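# Clear jammed billet ramp and bin scrap pieces

## Task

Clear the jam on the feed ramp: move the two scrap pieces (the square block and the hexagonal slice) into the scrap tray, where you may release each one as soon as some part of it is over the tray's interior, and leave every short steel billet lying perpendicular across the ramp, next to one another in a single closed-up row resting against the stop. The arrangement must hold by itself with no help from the robot, and nothing the robot is touching when the work ends may settle more than roughly a fingernail's thickness once released.

## Robot and tools

Robot and frame. Two arms, left_arm and right_arm, each ending in a two-finger gripper with a wrist camera (cam_left_wrist and cam_right_wrist, both 896x504 pixels). Every pose in a result is given in one common scene frame: origin on the table surface midway between the arms, +x pointing out across the table, +z up, and left_arm mounted on the +y side. The arm names say nothing about which side of a picture something appears on. Positions are in metres, orientations as quaternions in w,x,y,z order, velocities in m/s and rad/s. A printed hand position may be slightly wrong, more so when the arm reaches far.

Gripper geometry. The fingers point along the gripper's own +z axis and close along its own y axis. The reported end_effector_position sits between the pads with the fingers shut, about 2 cm short of the fingertips; closing pushes the tips roughly 10 mm further along +z.

The 14-number row. Both motion tools use the same layout: one flat list of 14 numbers, each in [-1, 1], always including both arms. First seven are left_arm: dx, dy, dz, rx, ry, rz, opening; the next seven are the same for right_arm. dx to rz are offsets, not poses, expressed in that gripper's own axes and measured from the gripper pose printed in the most recent result that shows it (before any such result exists in the scene, or for a second call inside one reply, from wherever the hand is when the action begins). Scale: 1.0 equals 0.6 m for dx, dy, dz and 180 degrees for rotation; rx, ry, rz form a single rotation vector. opening is absolute, not an offset: +1 fully open (0.084 m), -1 shut. Because offsets count from the reference pose, sending all zeros returns an arm to that reference rather than holding still; to keep an arm where it is, send the offset back to its wanted pose in the first call of a reply and zeros afterwards, with the opening it should keep.

execute_actions. Argument actions is a list holding at most one item. An empty list just reports the current state. An item with rows (1 to 15 rows of 14 numbers) and steps (at most 15, default 15; each step is 1/30 s) plays one row per step, reusing the final row if rows run out; each row is counted from the same reference pose, not from the row before. An item with only steps (up to 300) is a pause measured from the previous result, so time spent composing the reply is included. Optional pictures (boolean) switches the camera images on or off. A refused call moves nothing.

move. Argument target is one 14-number row as above; speed is the top path speed in m/s from 0.002 to 0.5 (default 0.25), with rotation capped at twice that value in rad/s. Each gripper travels in a straight line toward its target, both paths finishing together, lasting 0.5 to 10 s; longer paths are cut off at 10 s. Rotation takes the shorter direction. Paths ignore obstacles and the other arm; grippers lag, wander and may exceed speed, particularly with an outstretched arm. Faster contact hits harder, and aiming deeper past a surface pushes harder. The opening is applied at the start. The result adds a move: line (done, off_target, moving, held, fault) plus any limits: paced means the sent pose was trimmed; held means a check blocked some steps, after which the arm can surge. It also reports each gripper's remaining distance to target.

wait. seconds from 0 to 10; nothing new is commanded.

zoom_image. camera (cam_left_wrist or cam_right_wrist) and region [x0, y0, x1, y1] in pixels of that camera's last full image, top-left origin, no larger than 504 by 504.

finished_scene. Replying with no tool call at all ends the run.

Controller limits. Each step, the commanded pose is trimmed to within 70 mm and 16 degrees of the measured hand pose, and inverse kinematics favours position over orientation. After an action, an arm only continues to its last trimmed pose, so read the result and send the remainder. Joints turn at most 3.14 rad/s. Joint ranges (rad): waist -6.283..6.283, shoulder -2.059..2.094, elbow -3.927..0.192, forearm roll -6.283..6.283, wrist pitch -1.693..3.142, wrist roll -6.283..6.283. The simulation keeps running while you compose replies.

Result lines. The state line lists per-arm pose and velocities. HELD marks steps where part of your row was withheld; a pose unreachable line names the arm whose command the clearance check altered. A Hand target line shows the pose each arm is currently being driven toward. grip_measured is the actual finger opening on the command scale.

Gripping. To hold something, command an opening clearly smaller than grip_measured; the bigger the gap, the firmer the squeeze (about 24 N per pad at most, for parts up to about 6 cm). Slamming shut can press harder. Echoing grip_measured still squeezes lightly, less for wide parts, which may slip. Held parts may occasionally be jerked, and loose parts nudged.

Hazards. Torque limits (N m): waist 44.5, shoulder 44.5, elbow 26.7, forearm roll 26.7, wrist pitch 17.8, wrist roll 17.8, including carried weight. Exceeding one stops the arm, backs that joint off, freezes it 10 s and drops the rest of the call. Motors heat while loaded: a MOTOR HOT warning appears at 65 °C and at 80 °C the arm is braked until cool (OVER-TEMPERATURE FAULT). Avoid arm-to-arm collisions, dropping or knocking anything off the table, slams, and hard pushes; release pieces gently so nothing shifts or sinks afterwards.

Each tool is called after "Call:" as name(argument=value, ...), one argument or row to a line, values as JSON.

## Session

Call:
execute_actions(
  actions=[],
)

Scene clock: 0.00 s of 6000.00 s.
left_arm: end_effector_position=(+0.1293, +0.1876, +0.1645) grip_measured=+1.00 end_effector_quat_wxyz=(+0.288, +0.648, -0.697, +0.109) end_effector_velocity=(-0.000, -0.000, -0.000) end_effector_angular_velocity=(-0.001, +0.001, -0.000) | right_arm: end_effector_position=(+0.5791, -0.0972, +0.1145) grip_measured=+1.00 end_effector_quat_wxyz=(-0.149, +0.987, +0.030, -0.061) end_effector_velocity=(-0.000, -0.000, -0.000) end_effector_angular_velocity=(+0.000, +0.001, -0.000)
Joint positions: left_arm=[ 0.21  -0.806 -0.24  -0.527  1.432  1.917  0.084] | right_arm=[ 0.443  0.773 -1.9    0.355  1.146  0.225  0.084]
Joint velocities: left_arm=[-0.     0.001  0.    -0.001  0.     0.    -0.   ] | right_arm=[-0.    -0.     0.001  0.001  0.    -0.     0.   ]
Hand target (left_arm): +0.129, +0.188, +0.165; +0.288, +0.648, -0.697, +0.109
Hand target (right_arm): +0.579, -0.097, +0.115; -0.149, +0.987, +0.030, -0.061

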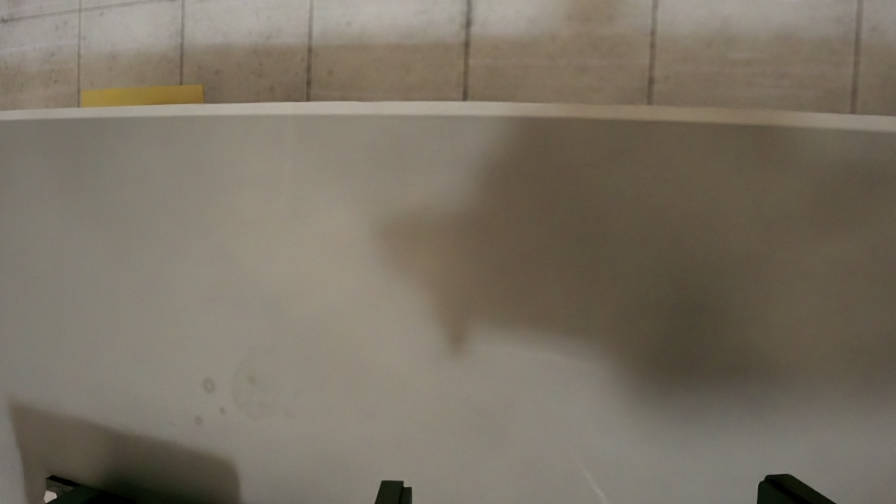

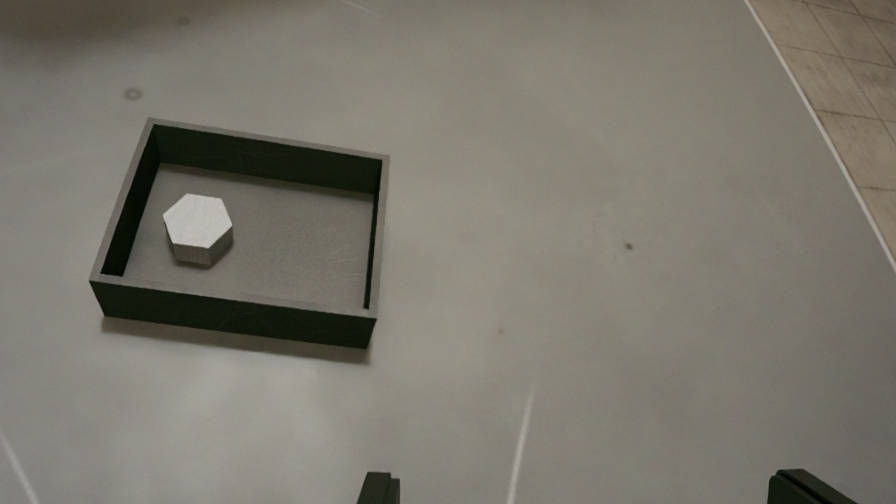

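Call:
move(
  target=[0,0,-0.15,0,0,0,1,-0.29,-0.135,-0.36,0,0,0,1],
)

Scene clock: 5.80 s of 6000.00 s.
left_arm: end_effector_position=(+0.1526, +0.2353, +0.2371) grip_measured=+1.00 end_effector_quat_wxyz=(+0.288, +0.648, -0.697, +0.109) end_effector_velocity=(+0.000, +0.000, +0.000) end_effector_angular_velocity=(-0.000, +0.000, +0.000) | right_arm: end_effector_position=(+0.4318, -0.0960, +0.3628) grip_measured=+1.00 end_effector_quat_wxyz=(-0.149, +0.987, +0.029, -0.061) end_effector_velocity=(-0.001, +0.001, +0.002) end_effector_angular_velocity=(+0.004, +0.000, +0.001)
Joint positions: left_arm=[ 0.412 -0.723 -0.504 -0.443  1.677  1.995  0.084] | right_arm=[ 0.546  0.177 -1.7    0.322  1.488  0.459  0.084]
Joint velocities: left_arm=[ 0.001  0.001 -0.002  0.     0.001  0.    -0.   ] | right_arm=[ 0.001 -0.002 -0.002  0.003  0.002  0.001  0.   ]
Hand target (left_arm): +0.153, +0.235, +0.237; +0.288, +0.648, -0.697, +0.109
Hand target (right_arm): +0.432, -0.096, +0.363; -0.149, +0.987, +0.030, -0.061
Off the commanded pose (left_arm): 0.000 m, 0 deg.
Off the commanded pose (right_arm): 0.001 m, 0 deg.
After step 90, 0.97 s passed at rest.
move: done

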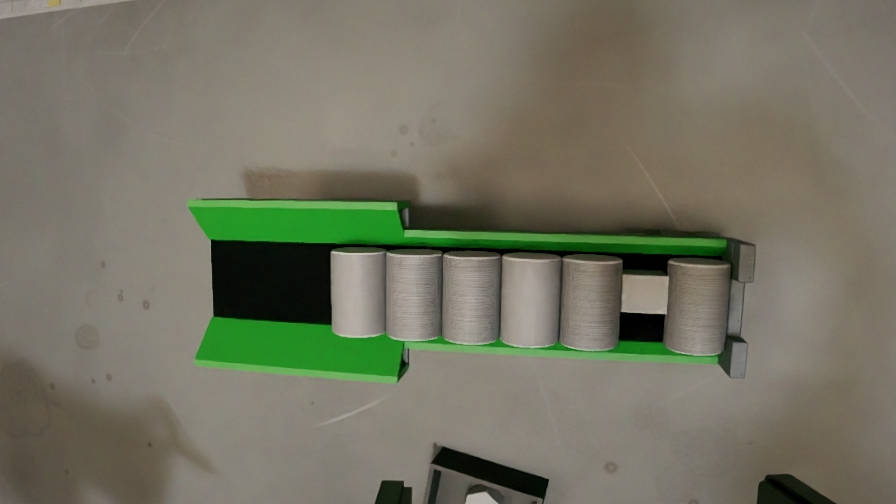

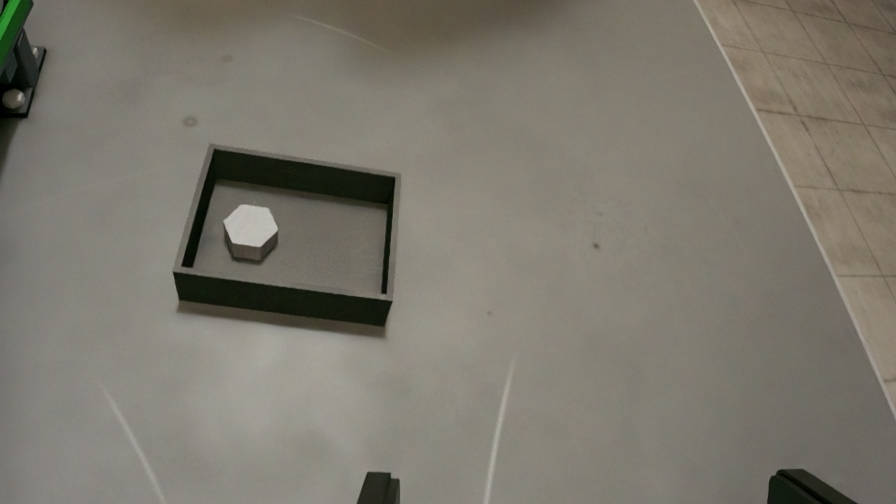

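Call:
move(
  target=[0,0,0,0,0,0,1,0.05,0.07,0.15,-0.096,0.036,0,1],
)

Call:
move(
  target=[0,0,0,0,0,0,1,0,0,0,0,0,-0.48,1],
  speed=0.5,
)

Scene clock: 13.40 s of 6000.00 s.
left_arm: end_effector_position=(+0.1526, +0.2353, +0.2371) grip_measured=+1.00 end_effector_quat_wxyz=(+0.288, +0.648, -0.697, +0.109) end_effector_velocity=(+0.000, -0.000, +0.000) end_effector_angular_velocity=(-0.000, -0.001, +0.000) | right_arm: end_effector_position=(+0.4515, -0.1075, +0.2625) grip_measured=+1.00 end_effector_quat_wxyz=(-0.001, +1.000, +0.030, -0.000) end_effector_velocity=(-0.001, -0.001, -0.007) end_effector_angular_velocity=(-0.015, +0.002, -0.002)
Joint positions: left_arm=[ 0.412 -0.723 -0.504 -0.443  1.677  1.995  0.084] | right_arm=[ 0.65   0.245 -1.547  0.003  1.301  0.582  0.084]
Joint velocities: left_arm=[-0.    -0.    -0.    -0.001 -0.     0.    -0.   ] | right_arm=[ 0.003  0.005  0.011 -0.012 -0.005  0.008 -0.   ]
Hand target (left_arm): +0.153, +0.235, +0.237; +0.288, +0.648, -0.697, +0.109
Hand target (right_arm): +0.451, -0.108, +0.262; -0.001, +1.000, +0.030, -0.000
Off the commanded pose (left_arm): 0.000 m, 0 deg.
Off the commanded pose (right_arm): 0.001 m, 0 deg.
After step 90, 3.43 s passed at rest.
move: done

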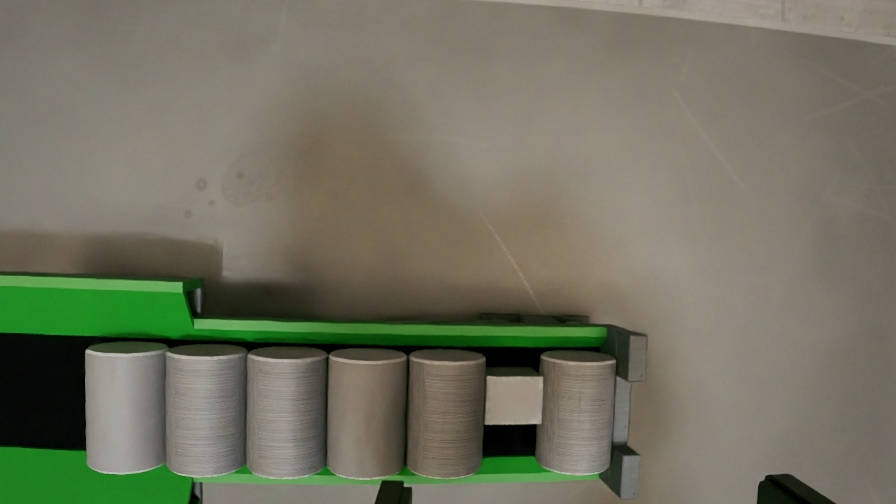

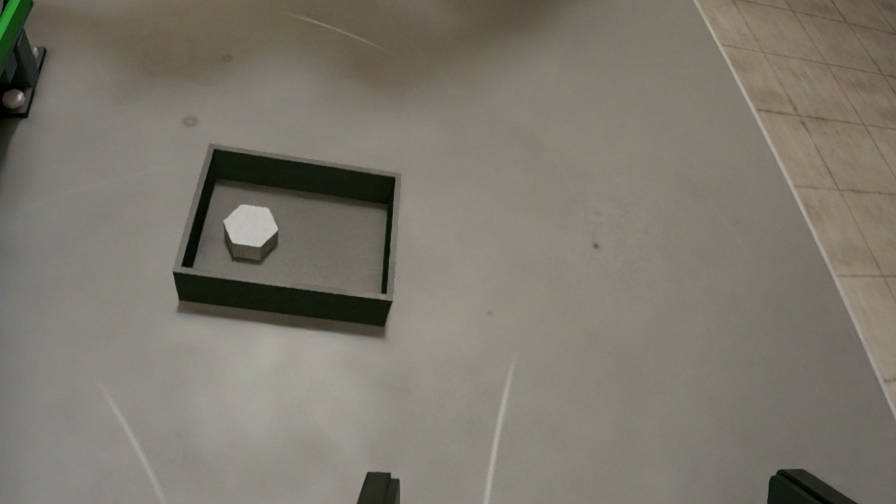

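Scene clock: 15.57 s of 6000.00 s.
left_arm: end_effector_position=(+0.1526, +0.2353, +0.2371) grip_measured=+1.00 end_effector_quat_wxyz=(+0.288, +0.648, -0.697, +0.109) end_effector_velocity=(+0.000, -0.000, +0.000) end_effector_angular_velocity=(-0.000, -0.000, +0.000) | right_arm: end_effector_position=(+0.4515, -0.1075, +0.2625) grip_measured=+1.00 end_effector_quat_wxyz=(-0.001, +0.708, +0.706, +0.001) end_effector_velocity=(-0.000, +0.000, -0.000) end_effector_angular_velocity=(+0.002, +0.002, +0.012)
Joint positions: left_arm=[ 0.412 -0.723 -0.504 -0.443  1.677  1.995  0.084] | right_arm=[ 0.65   0.245 -1.547  0.002  1.301 -0.924  0.084]
Joint velocities: left_arm=[ 0.  0. -0. -0. -0.  0.  0.] | right_arm=[-0.001  0.    -0.     0.003  0.001 -0.013 -0.   ]
Hand target (left_arm): +0.153, +0.235, +0.237; +0.288, +0.648, -0.697, +0.109
Hand target (right_arm): +0.452, -0.107, +0.262; -0.001, +0.708, +0.706, +0.001
Off the commanded pose (left_arm): 0.000 m, 0 deg.
Off the commanded pose (right_arm): 0.000 m, 0 deg.
move: done

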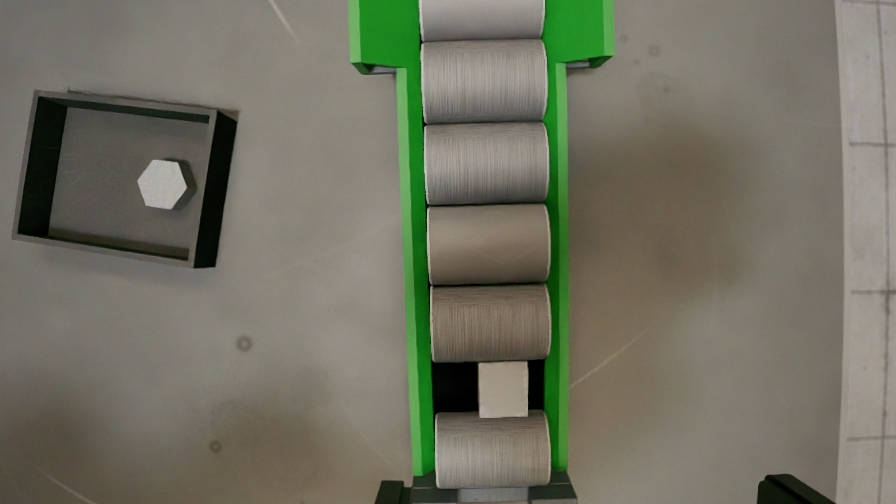

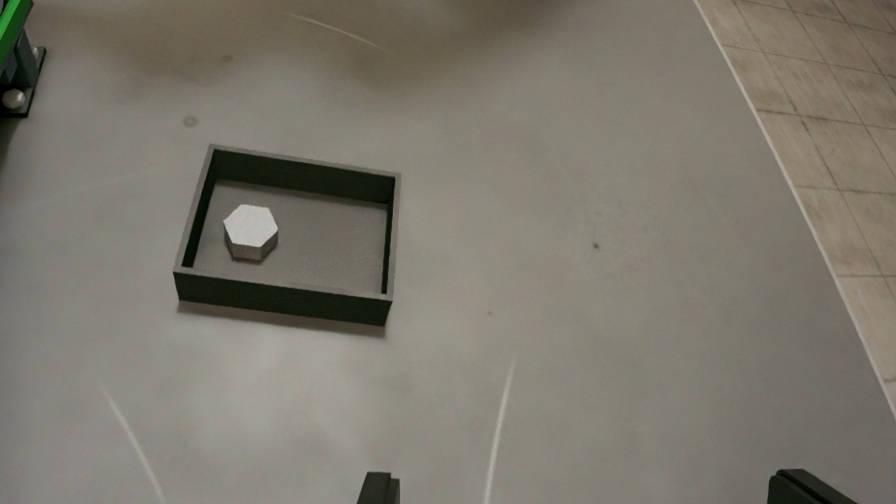

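Call:
move(
  target=[0,0,0,0,0,0,1,0,-0.009,0.17,0,0,-0.01,0.0],
)

Scene clock: 19.70 s of 6000.00 s.
left_arm: end_effector_position=(+0.1526, +0.2353, +0.2371) grip_measured=+1.00 end_effector_quat_wxyz=(+0.288, +0.648, -0.697, +0.109) end_effector_velocity=(-0.000, -0.000, -0.000) end_effector_angular_velocity=(-0.001, +0.002, +0.000) | right_arm: end_effector_position=(+0.4460, -0.1070, +0.1609) grip_measured=-0.01 end_effector_quat_wxyz=(-0.001, +0.697, +0.717, +0.001) end_effector_velocity=(-0.001, -0.001, -0.003) end_effector_angular_velocity=(-0.003, +0.002, -0.000)
Joint positions: left_arm=[ 0.412 -0.723 -0.504 -0.443  1.677  1.995  0.084] | right_arm=[ 0.657  0.297 -1.323  0.003  1.024 -0.95   0.044]
Joint velocities: left_arm=[-0.     0.002  0.    -0.001 -0.    -0.     0.   ] | right_arm=[ 0.     0.003  0.004 -0.001 -0.004  0.001  0.   ]
Hand target (left_arm): +0.153, +0.235, +0.237; +0.288, +0.648, -0.697, +0.109
Hand target (right_arm): +0.446, -0.107, +0.160; -0.001, +0.697, +0.717, +0.001
Off the commanded pose (left_arm): 0.000 m, 0 deg.
Off the commanded pose (right_arm): 0.000 m, 0 deg.
After step 90, 0.07 s passed at rest.
move: done

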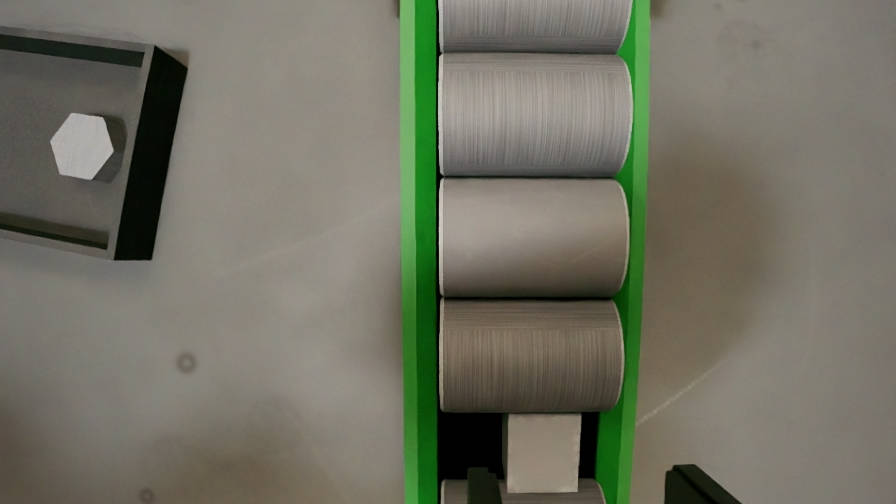

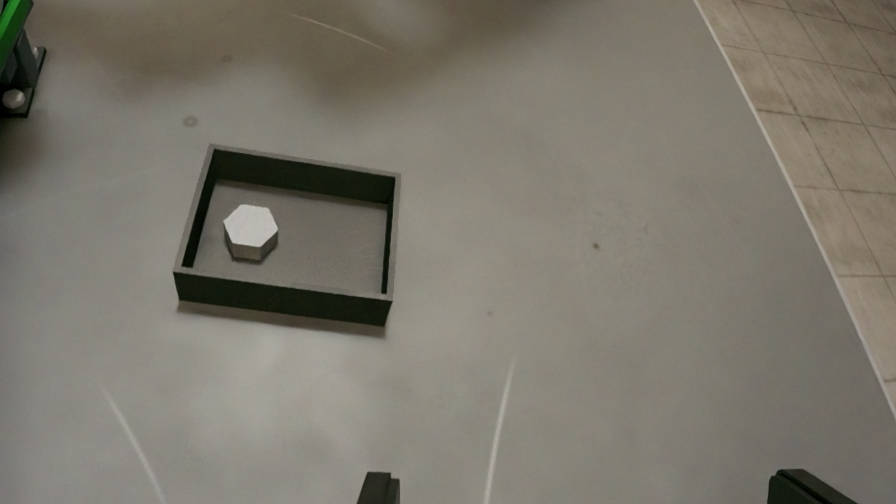

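Call:
move(
  target=[0,0,0,0,0,0,1,0,0,0.075,0,0,0,-0.2],
  speed=0.08,
)

Scene clock: 22.97 s of 6000.00 s.
left_arm: end_effector_position=(+0.1526, +0.2353, +0.2371) grip_measured=+1.00 end_effector_quat_wxyz=(+0.288, +0.648, -0.697, +0.109) end_effector_velocity=(+0.000, -0.000, -0.000) end_effector_angular_velocity=(-0.001, +0.000, +0.001) | right_arm: end_effector_position=(+0.4461, -0.1067, +0.1165) grip_measured=-0.22 end_effector_quat_wxyz=(-0.001, +0.697, +0.717, +0.001) end_effector_velocity=(-0.001, -0.001, -0.004) end_effector_angular_velocity=(-0.001, +0.004, -0.002)
Joint positions: left_arm=[ 0.412 -0.723 -0.504 -0.443  1.677  1.995  0.084] | right_arm=[ 0.658  0.354 -1.269  0.003  0.912 -0.95   0.035]
Joint velocities: left_arm=[ 0.     0.     0.    -0.001 -0.    -0.    -0.   ] | right_arm=[-0.     0.005  0.005  0.002 -0.006  0.     0.   ]
Hand target (left_arm): +0.153, +0.235, +0.237; +0.288, +0.648, -0.697, +0.109
Hand target (right_arm): +0.446, -0.107, +0.116; -0.001, +0.697, +0.717, +0.001
Off the commanded pose (left_arm): 0.000 m, 0 deg.
Off the commanded pose (right_arm): 0.001 m, 0 deg.
move: done

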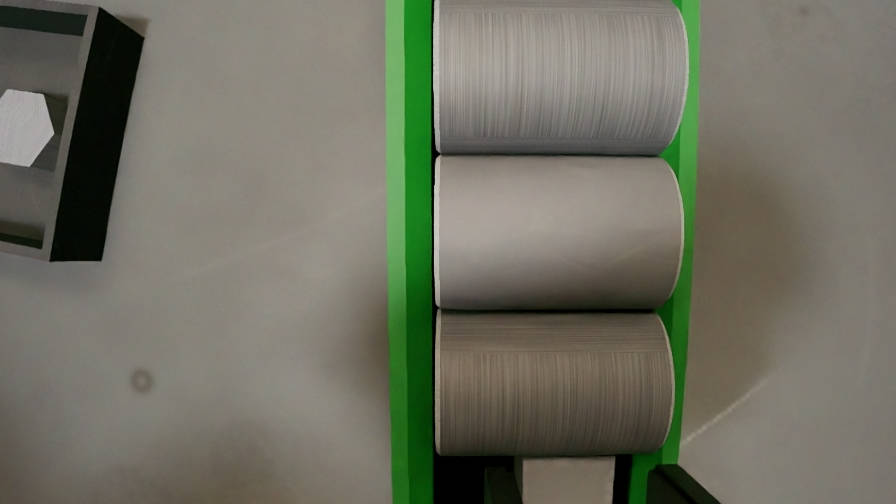

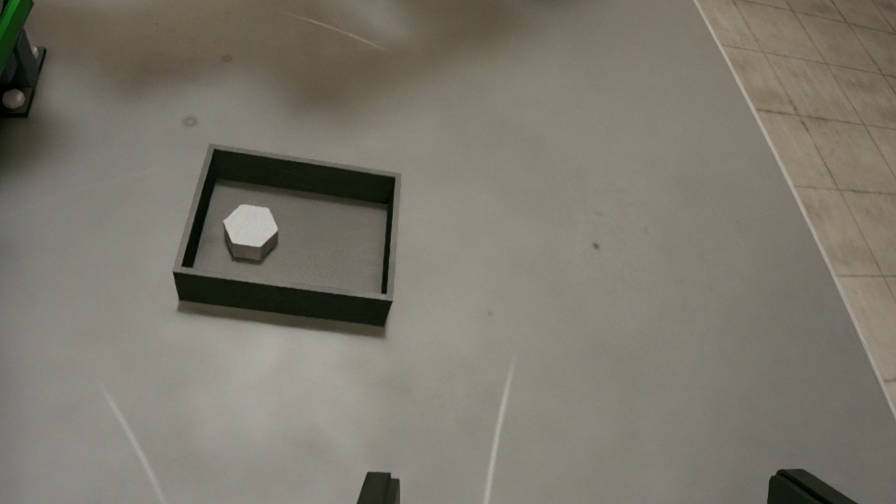

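Call:
move(
  target=[0,0,0,0,0,0,1,0,-0.003,0.047,0,0,0,-0.25],
  speed=0.03,
)

Scene clock: 27.43 s of 6000.00 s.
left_arm: end_effector_position=(+0.1526, +0.2353, +0.2371) grip_measured=+1.00 end_effector_quat_wxyz=(+0.288, +0.648, -0.697, +0.109) end_effector_velocity=(-0.000, -0.000, -0.000) end_effector_angular_velocity=(-0.000, +0.000, +0.000) | right_arm: end_effector_position=(+0.4445, -0.1057, +0.0892) grip_measured=-0.27 end_effector_quat_wxyz=(-0.001, +0.697, +0.717, +0.003) end_effector_velocity=(-0.001, -0.001, -0.003) end_effector_angular_velocity=(-0.002, +0.002, -0.002)
Joint positions: left_arm=[ 0.412 -0.723 -0.504 -0.443  1.677  1.995  0.084] | right_arm=[ 0.661  0.393 -1.239  0.004  0.841 -0.949  0.033]
Joint velocities: left_arm=[-0. -0.  0. -0. -0.  0.  0.] | right_arm=[-0.001  0.003  0.004  0.    -0.004  0.001  0.   ]
Hand target (left_arm): +0.153, +0.235, +0.237; +0.288, +0.648, -0.697, +0.109
Hand target (right_arm): +0.444, -0.107, +0.088; -0.001, +0.697, +0.717, +0.001
Off the commanded pose (left_arm): 0.000 m, 0 deg.
Off the commanded pose (right_arm): 0.001 m, 0 deg.
After step 90, 0.20 s passed at rest.
move: done

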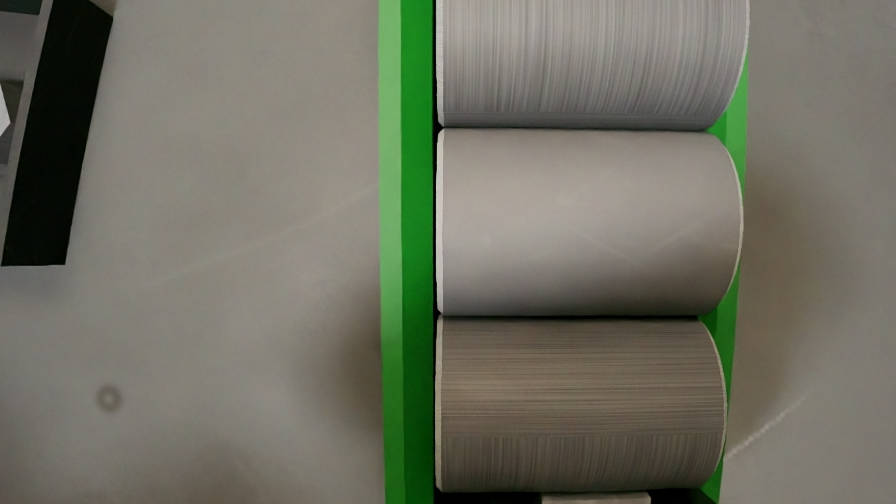

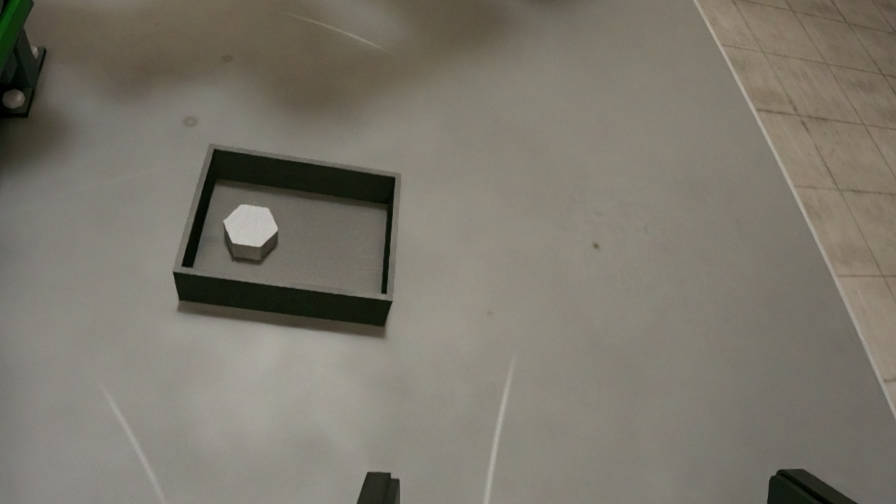

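Brushing the lower billet; shift uphill slightly, go deeper.

Call:
move(
  target=[0,0,0,0,0,0,1,0.003,0.002,0.012,0,0,0,-0.25],
  speed=0.02,
)

Call:
move(
  target=[0,0,0,0,0,0,1,0,0,0,0,0,0,-1],
)

Call:
move(
  target=[0,0,0,0,0,0,1,0,0,-0.12,0,0,0,-1],
  speed=0.04,
)

Scene clock: 29.87 s of 6000.00 s.
left_arm: end_effector_position=(+0.1526, +0.2353, +0.2371) grip_measured=+1.00 end_effector_quat_wxyz=(+0.288, +0.648, -0.697, +0.109) end_effector_velocity=(-0.000, -0.000, -0.000) end_effector_angular_velocity=(-0.001, +0.002, +0.001) | right_arm: end_effector_position=(+0.4451, -0.1055, +0.0818) grip_measured=-0.27 end_effector_quat_wxyz=(-0.001, +0.697, +0.717, +0.001) end_effector_velocity=(+0.003, +0.002, -0.000) end_effector_angular_velocity=(+0.005, -0.006, -0.001)
Joint positions: left_arm=[ 0.412 -0.723 -0.504 -0.443  1.677  1.995  0.084] | right_arm=[ 0.66   0.41  -1.242  0.003  0.831 -0.947  0.033]
Joint velocities: left_arm=[ 0.     0.001  0.    -0.001  0.    -0.    -0.   ] | right_arm=[-0.001  0.005 -0.005 -0.    -0.007  0.     0.   ]
Hand target (left_arm): +0.153, +0.235, +0.237; +0.288, +0.648, -0.697, +0.109
Hand target (right_arm): +0.446, -0.104, +0.082; -0.001, +0.697, +0.717, +0.003
Off the commanded pose (left_arm): 0.000 m, 0 deg.
Off the commanded pose (right_arm): 0.002 m, 0 deg.
move: done

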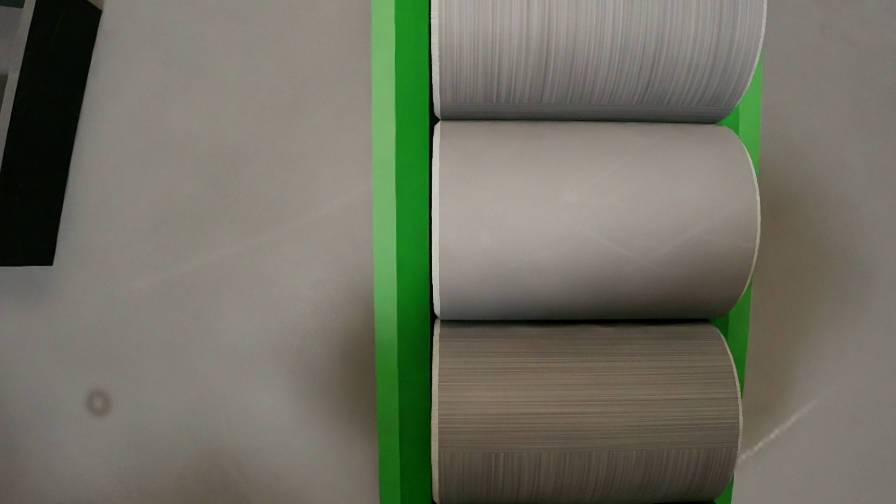

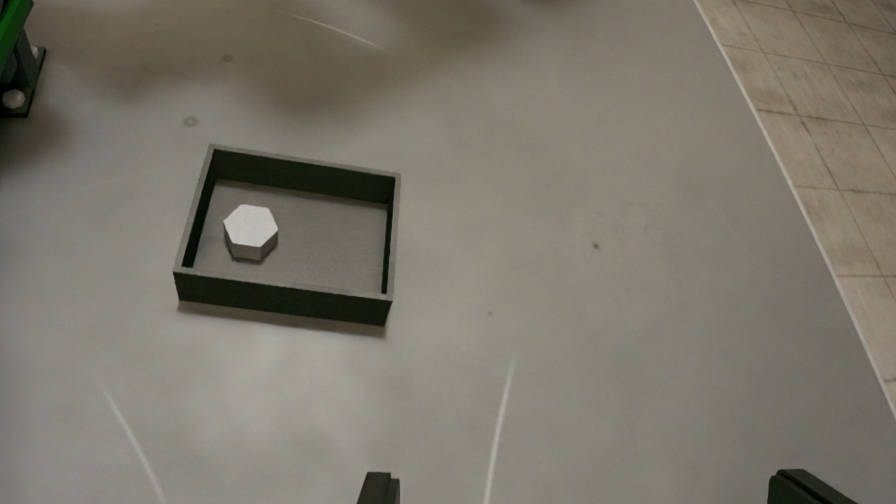

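Scene clock: 30.37 s of 6000.00 s.
left_arm: end_effector_position=(+0.1526, +0.2353, +0.2371) grip_measured=+1.00 end_effector_quat_wxyz=(+0.288, +0.648, -0.697, +0.109) end_effector_velocity=(-0.000, +0.000, -0.000) end_effector_angular_velocity=(+0.000, +0.000, +0.000) | right_arm: end_effector_position=(+0.4457, -0.1054, +0.0821) grip_measured=-0.44 end_effector_quat_wxyz=(-0.001, +0.697, +0.717, +0.001) end_effector_velocity=(-0.002, +0.000, +0.000) end_effector_angular_velocity=(-0.002, +0.004, +0.002)
Joint positions: left_arm=[ 0.412 -0.723 -0.504 -0.443  1.677  1.995  0.084] | right_arm=[ 0.66   0.41  -1.242  0.003  0.83  -0.947  0.025]
Joint velocities: left_arm=[ 0.  0.  0.  0.  0. -0.  0.] | right_arm=[ 0.002 -0.002  0.002  0.     0.005 -0.    -0.   ]
Hand target (left_arm): +0.153, +0.235, +0.237; +0.288, +0.648, -0.697, +0.109
Hand target (right_arm): +0.445, -0.105, +0.082; -0.001, +0.697, +0.717, +0.001
Off the commanded pose (left_arm): 0.000 m, 0 deg.
Off the commanded pose (right_arm): 0.001 m, 0 deg.
move: done

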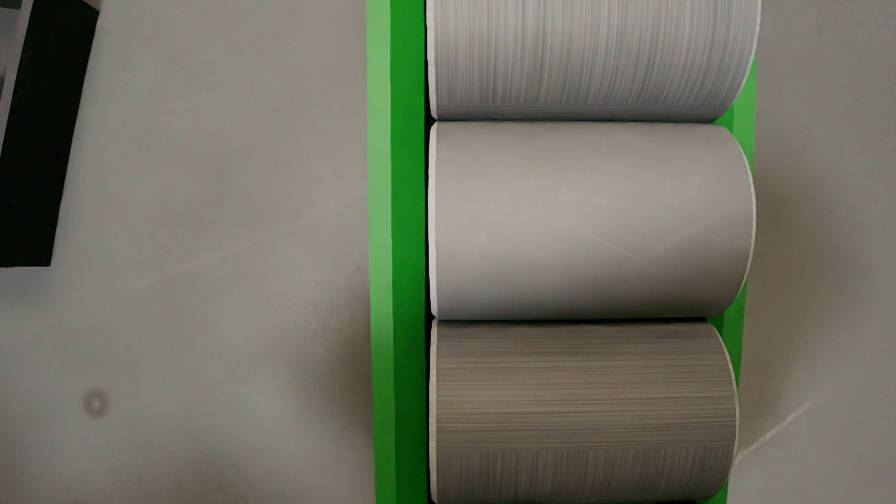

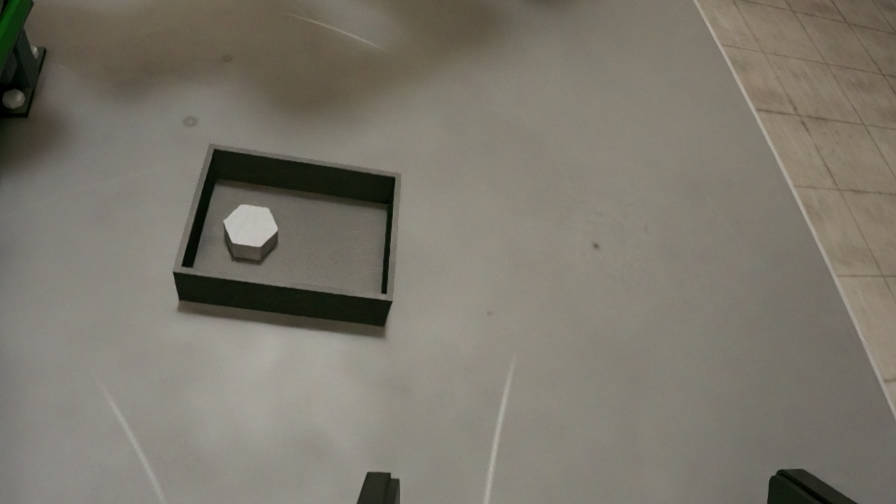

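Scene clock: 32.50 s of 6000.00 s.
left_arm: end_effector_position=(+0.1526, +0.2353, +0.2371) grip_measured=+1.00 end_effector_quat_wxyz=(+0.288, +0.648, -0.697, +0.109) end_effector_velocity=(-0.000, -0.000, -0.000) end_effector_angular_velocity=(-0.000, +0.001, -0.000) | right_arm: end_effector_position=(+0.4457, -0.1058, +0.1537) grip_measured=-0.44 end_effector_quat_wxyz=(-0.001, +0.697, +0.717, +0.001) end_effector_velocity=(-0.001, -0.000, +0.001) end_effector_angular_velocity=(-0.002, +0.003, +0.000)
Joint positions: left_arm=[ 0.412 -0.723 -0.504 -0.443  1.677  1.995  0.084] | right_arm=[ 0.659  0.306 -1.314  0.003  1.006 -0.947  0.025]
Joint velocities: left_arm=[ 0.  0.  0.  0.  0.  0. -0.] | right_arm=[-0.    -0.001 -0.003 -0.     0.008 -0.     0.   ]
Hand target (left_arm): +0.153, +0.235, +0.237; +0.288, +0.648, -0.697, +0.109
Hand target (right_arm): +0.446, -0.106, +0.154; -0.001, +0.697, +0.717, +0.001
Off the commanded pose (left_arm): 0.000 m, 0 deg.
Off the commanded pose (right_arm): 0.000 m, 0 deg.
move: done

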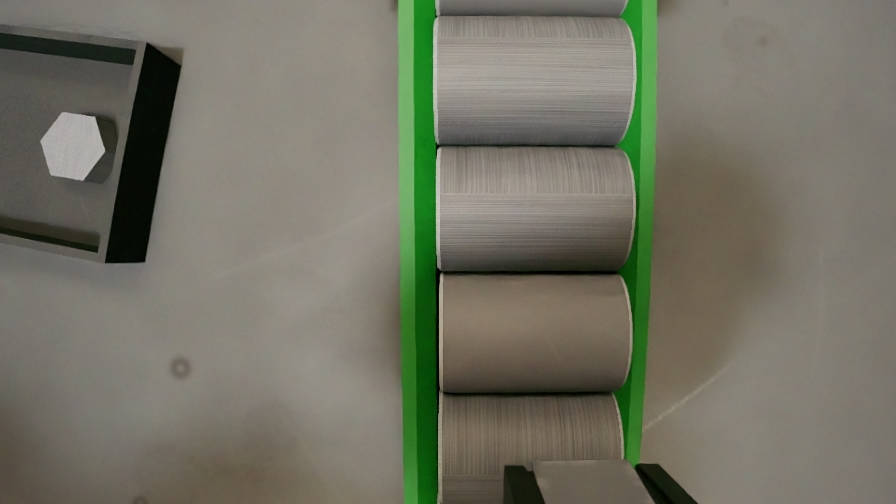

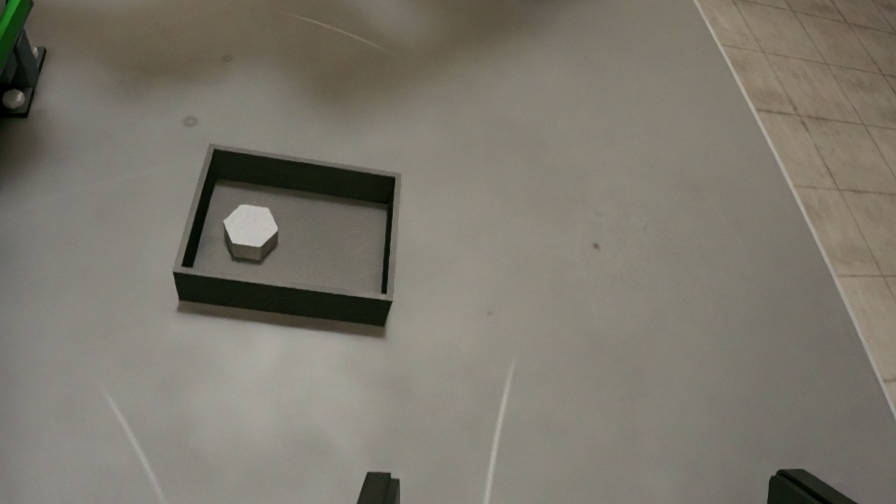

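Call:
move(
  target=[0,0,-0.1,0,0,0,1,0.205,-0.408,0.03,0,0,0,-1],
)

Scene clock: 36.40 s of 6000.00 s.
left_arm: end_effector_position=(+0.1682, +0.2670, +0.2856) grip_measured=+1.00 end_effector_quat_wxyz=(+0.289, +0.648, -0.696, +0.109) end_effector_velocity=(+0.000, +0.000, +0.000) end_effector_angular_velocity=(+0.001, -0.001, +0.000) | right_arm: end_effector_position=(+0.1977, +0.0109, +0.1365) grip_measured=-0.44 end_effector_quat_wxyz=(-0.002, +0.698, +0.716, +0.001) end_effector_velocity=(-0.002, +0.002, +0.000) end_effector_angular_velocity=(+0.003, -0.001, +0.002)
Joint positions: left_arm=[ 0.512 -0.631 -0.702 -0.406  1.814  2.039  0.084] | right_arm=[ 1.186  0.135 -1.03   0.004  0.891 -0.421  0.025]
Joint velocities: left_arm=[ 0.001  0.    -0.001  0.     0.    -0.     0.   ] | right_arm=[ 0.005  0.001 -0.002 -0.    -0.002  0.003 -0.   ]
Hand target (left_arm): +0.168, +0.267, +0.286; +0.288, +0.648, -0.696, +0.109
Hand target (right_arm): +0.197, +0.011, +0.137; -0.002, +0.697, +0.717, +0.001
Off the commanded pose (left_arm): 0.000 m, 0 deg.
Off the commanded pose (right_arm): 0.001 m, 0 deg.
move: done

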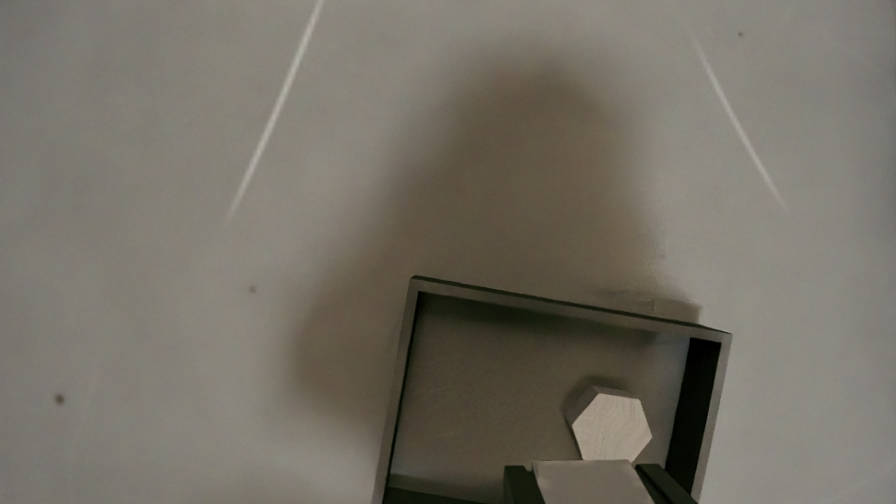

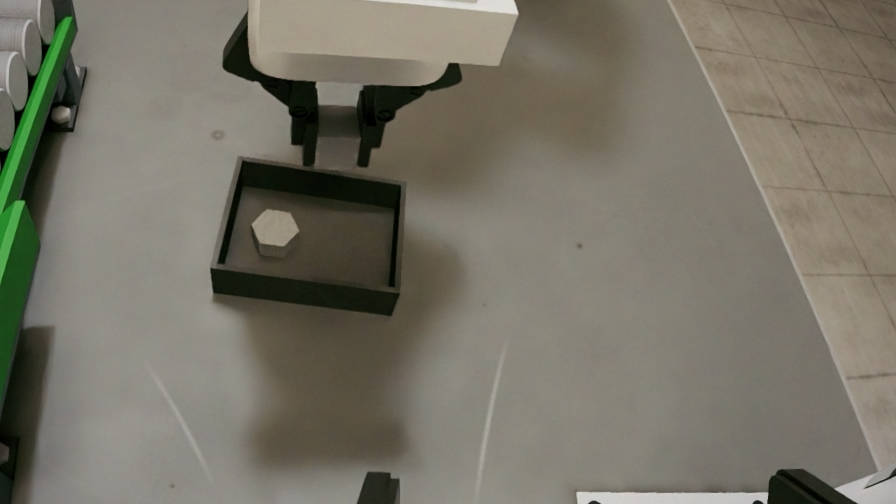

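Call:
move(
  target=[0,0,0,0,0,0,1,0.004,-0.022,0.155,0,0,0.03,-1],
  speed=0.1,
)

Call:
move(
  target=[0,0,0,0,0,0,1,0,0,0,0,0,0,-0.2],
)

Call:
move(
  target=[0,0,0,0,0,0,1,-0.15,0.25,-0.45,0,0,0,-0.2],
)

Scene clock: 39.73 s of 6000.00 s.
left_arm: end_effector_position=(+0.1682, +0.2670, +0.2856) grip_measured=+1.00 end_effector_quat_wxyz=(+0.289, +0.648, -0.696, +0.109) end_effector_velocity=(+0.000, -0.000, -0.000) end_effector_angular_velocity=(-0.000, -0.000, -0.000) | right_arm: end_effector_position=(+0.1843, +0.0136, +0.0440) grip_measured=-0.44 end_effector_quat_wxyz=(-0.002, +0.730, +0.683, +0.001) end_effector_velocity=(-0.001, -0.002, -0.004) end_effector_angular_velocity=(-0.005, +0.002, -0.003)
Joint positions: left_arm=[ 0.512 -0.631 -0.702 -0.406  1.814  2.039  0.084] | right_arm=[ 1.214  0.305 -0.95   0.005  0.64  -0.301  0.025]
Joint velocities: left_arm=[-0.  0.  0. -0. -0.  0.  0.] | right_arm=[ 0.001  0.008  0.003  0.    -0.006  0.003 -0.   ]
Hand target (left_arm): +0.168, +0.267, +0.286; +0.289, +0.648, -0.696, +0.109
Hand target (right_arm): +0.184, +0.013, +0.043; -0.002, +0.730, +0.683, +0.001
Off the commanded pose (left_arm): 0.000 m, 0 deg.
Off the commanded pose (right_arm): 0.001 m, 0 deg.
move: done

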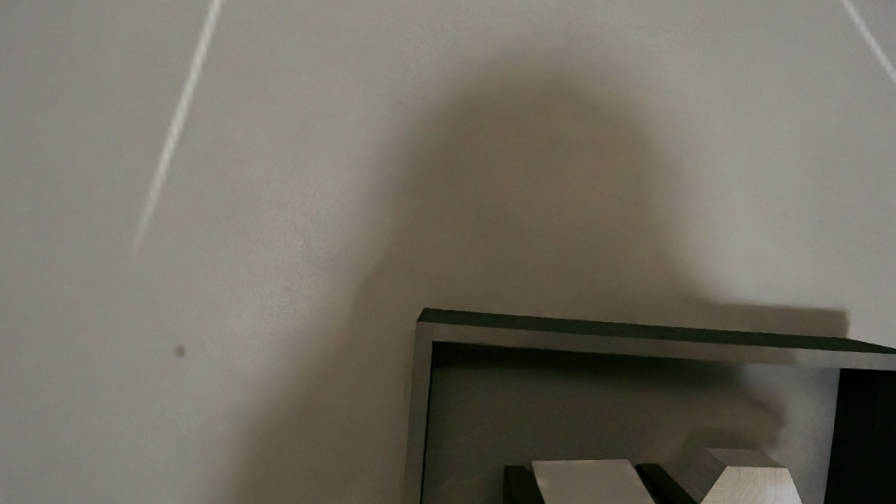

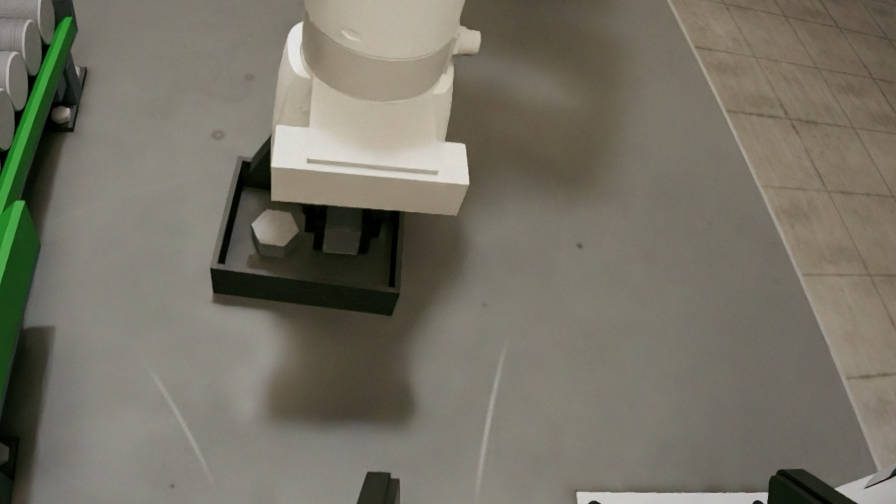

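Scene clock: 40.23 s of 6000.00 s.
left_arm: end_effector_position=(+0.1682, +0.2670, +0.2856) grip_measured=+1.00 end_effector_quat_wxyz=(+0.289, +0.648, -0.696, +0.109) end_effector_velocity=(+0.000, -0.000, +0.000) end_effector_angular_velocity=(+0.000, -0.001, +0.000) | right_arm: end_effector_position=(+0.1843, +0.0136, +0.0441) grip_measured=-0.22 end_effector_quat_wxyz=(-0.002, +0.730, +0.683, +0.001) end_effector_velocity=(+0.000, -0.000, -0.000) end_effector_angular_velocity=(-0.001, -0.001, +0.002)
Joint positions: left_arm=[ 0.512 -0.631 -0.702 -0.406  1.814  2.039  0.084] | right_arm=[ 1.214  0.305 -0.95   0.005  0.64  -0.301  0.035]
Joint velocities: left_arm=[ 0.    -0.001 -0.    -0.    -0.    -0.    -0.   ] | right_arm=[ 0.     0.001 -0.    -0.001 -0.    -0.001 -0.   ]
Hand target (left_arm): +0.168, +0.267, +0.286; +0.289, +0.648, -0.696, +0.109
Hand target (right_arm): +0.184, +0.014, +0.044; -0.002, +0.730, +0.683, +0.001
Off the commanded pose (left_arm): 0.000 m, 0 deg.
Off the commanded pose (right_arm): 0.000 m, 0 deg.
move: done

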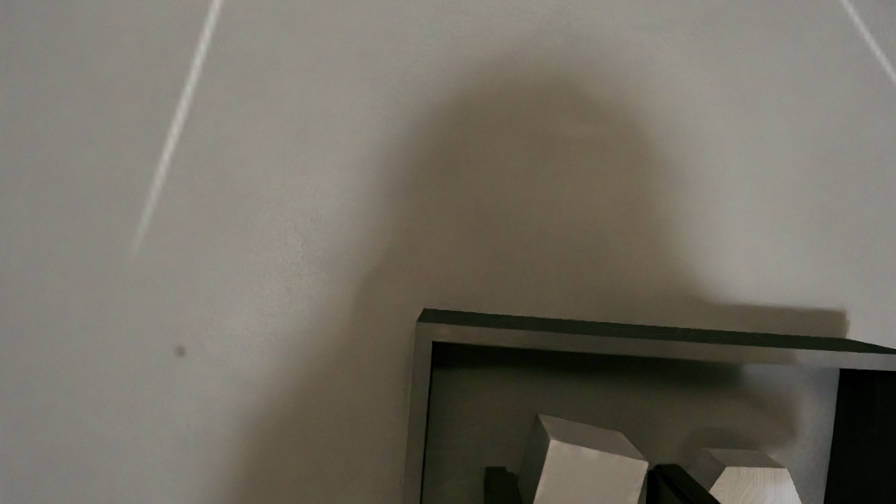

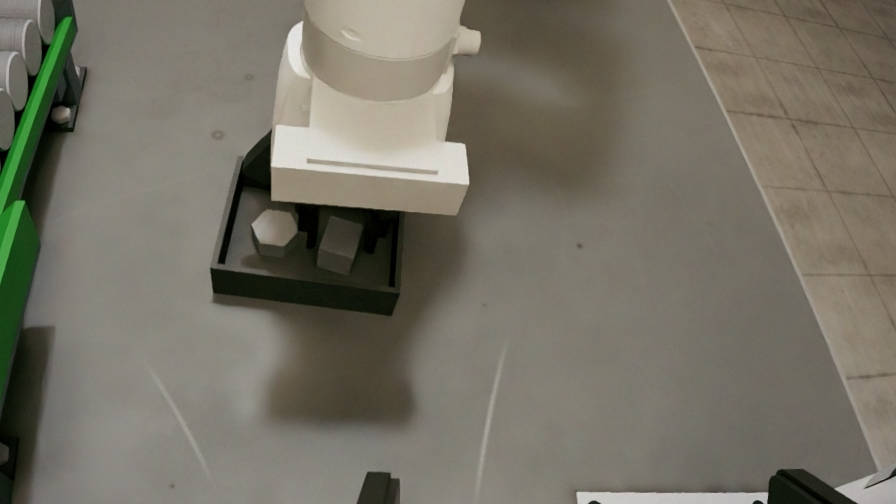

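Scene clock: 42.17 s of 6000.00 s.
left_arm: end_effector_position=(+0.1682, +0.2670, +0.2856) grip_measured=+1.00 end_effector_quat_wxyz=(+0.289, +0.648, -0.696, +0.109) end_effector_velocity=(+0.000, +0.000, -0.000) end_effector_angular_velocity=(+0.000, +0.000, +0.000) | right_arm: end_effector_position=(+0.3285, -0.0879, +0.3131) grip_measured=-0.22 end_effector_quat_wxyz=(-0.001, +0.731, +0.683, +0.001) end_effector_velocity=(+0.002, -0.000, +0.003) end_effector_angular_velocity=(+0.002, -0.003, -0.001)
Joint positions: left_arm=[ 0.512 -0.631 -0.702 -0.406  1.814  2.039  0.084] | right_arm=[ 0.842 -0.039 -1.34   0.003  1.377 -0.669  0.035]
Joint velocities: left_arm=[ 0.  0. -0.  0. -0. -0.  0.] | right_arm=[-0.003  0.001 -0.01  -0.     0.005 -0.002 -0.   ]
Hand target (left_arm): +0.168, +0.267, +0.286; +0.289, +0.648, -0.696, +0.109
Hand target (right_arm): +0.329, -0.088, +0.313; -0.001, +0.731, +0.683, +0.001
Off the commanded pose (left_arm): 0.000 m, 0 deg.
Off the commanded pose (right_arm): 0.000 m, 0 deg.
move: done

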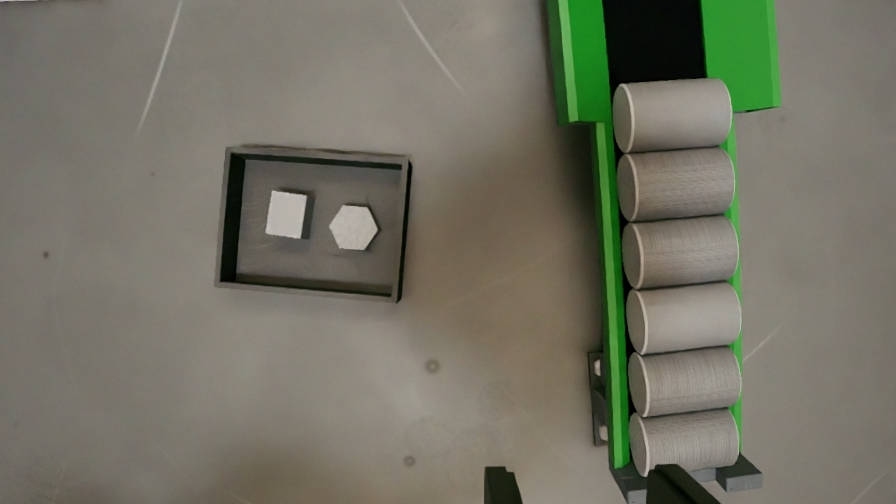

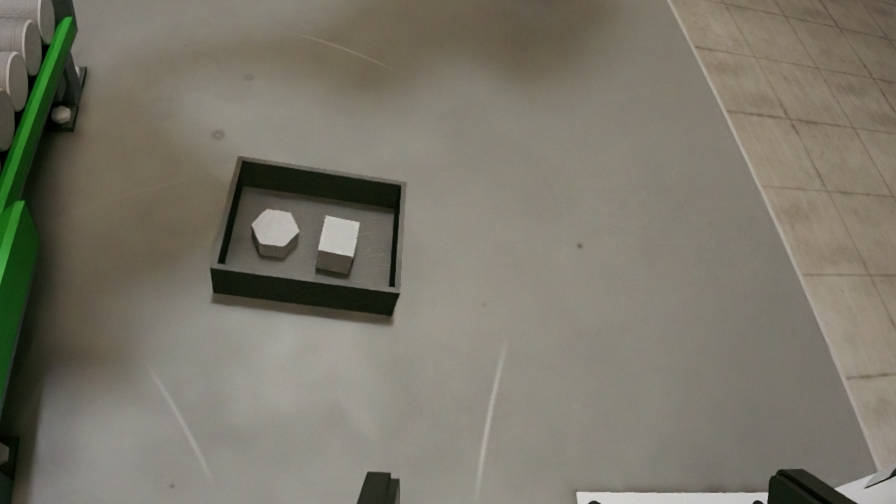

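Call:
finished_scene(
  scene=1,
)

The scene is finished: the task was done.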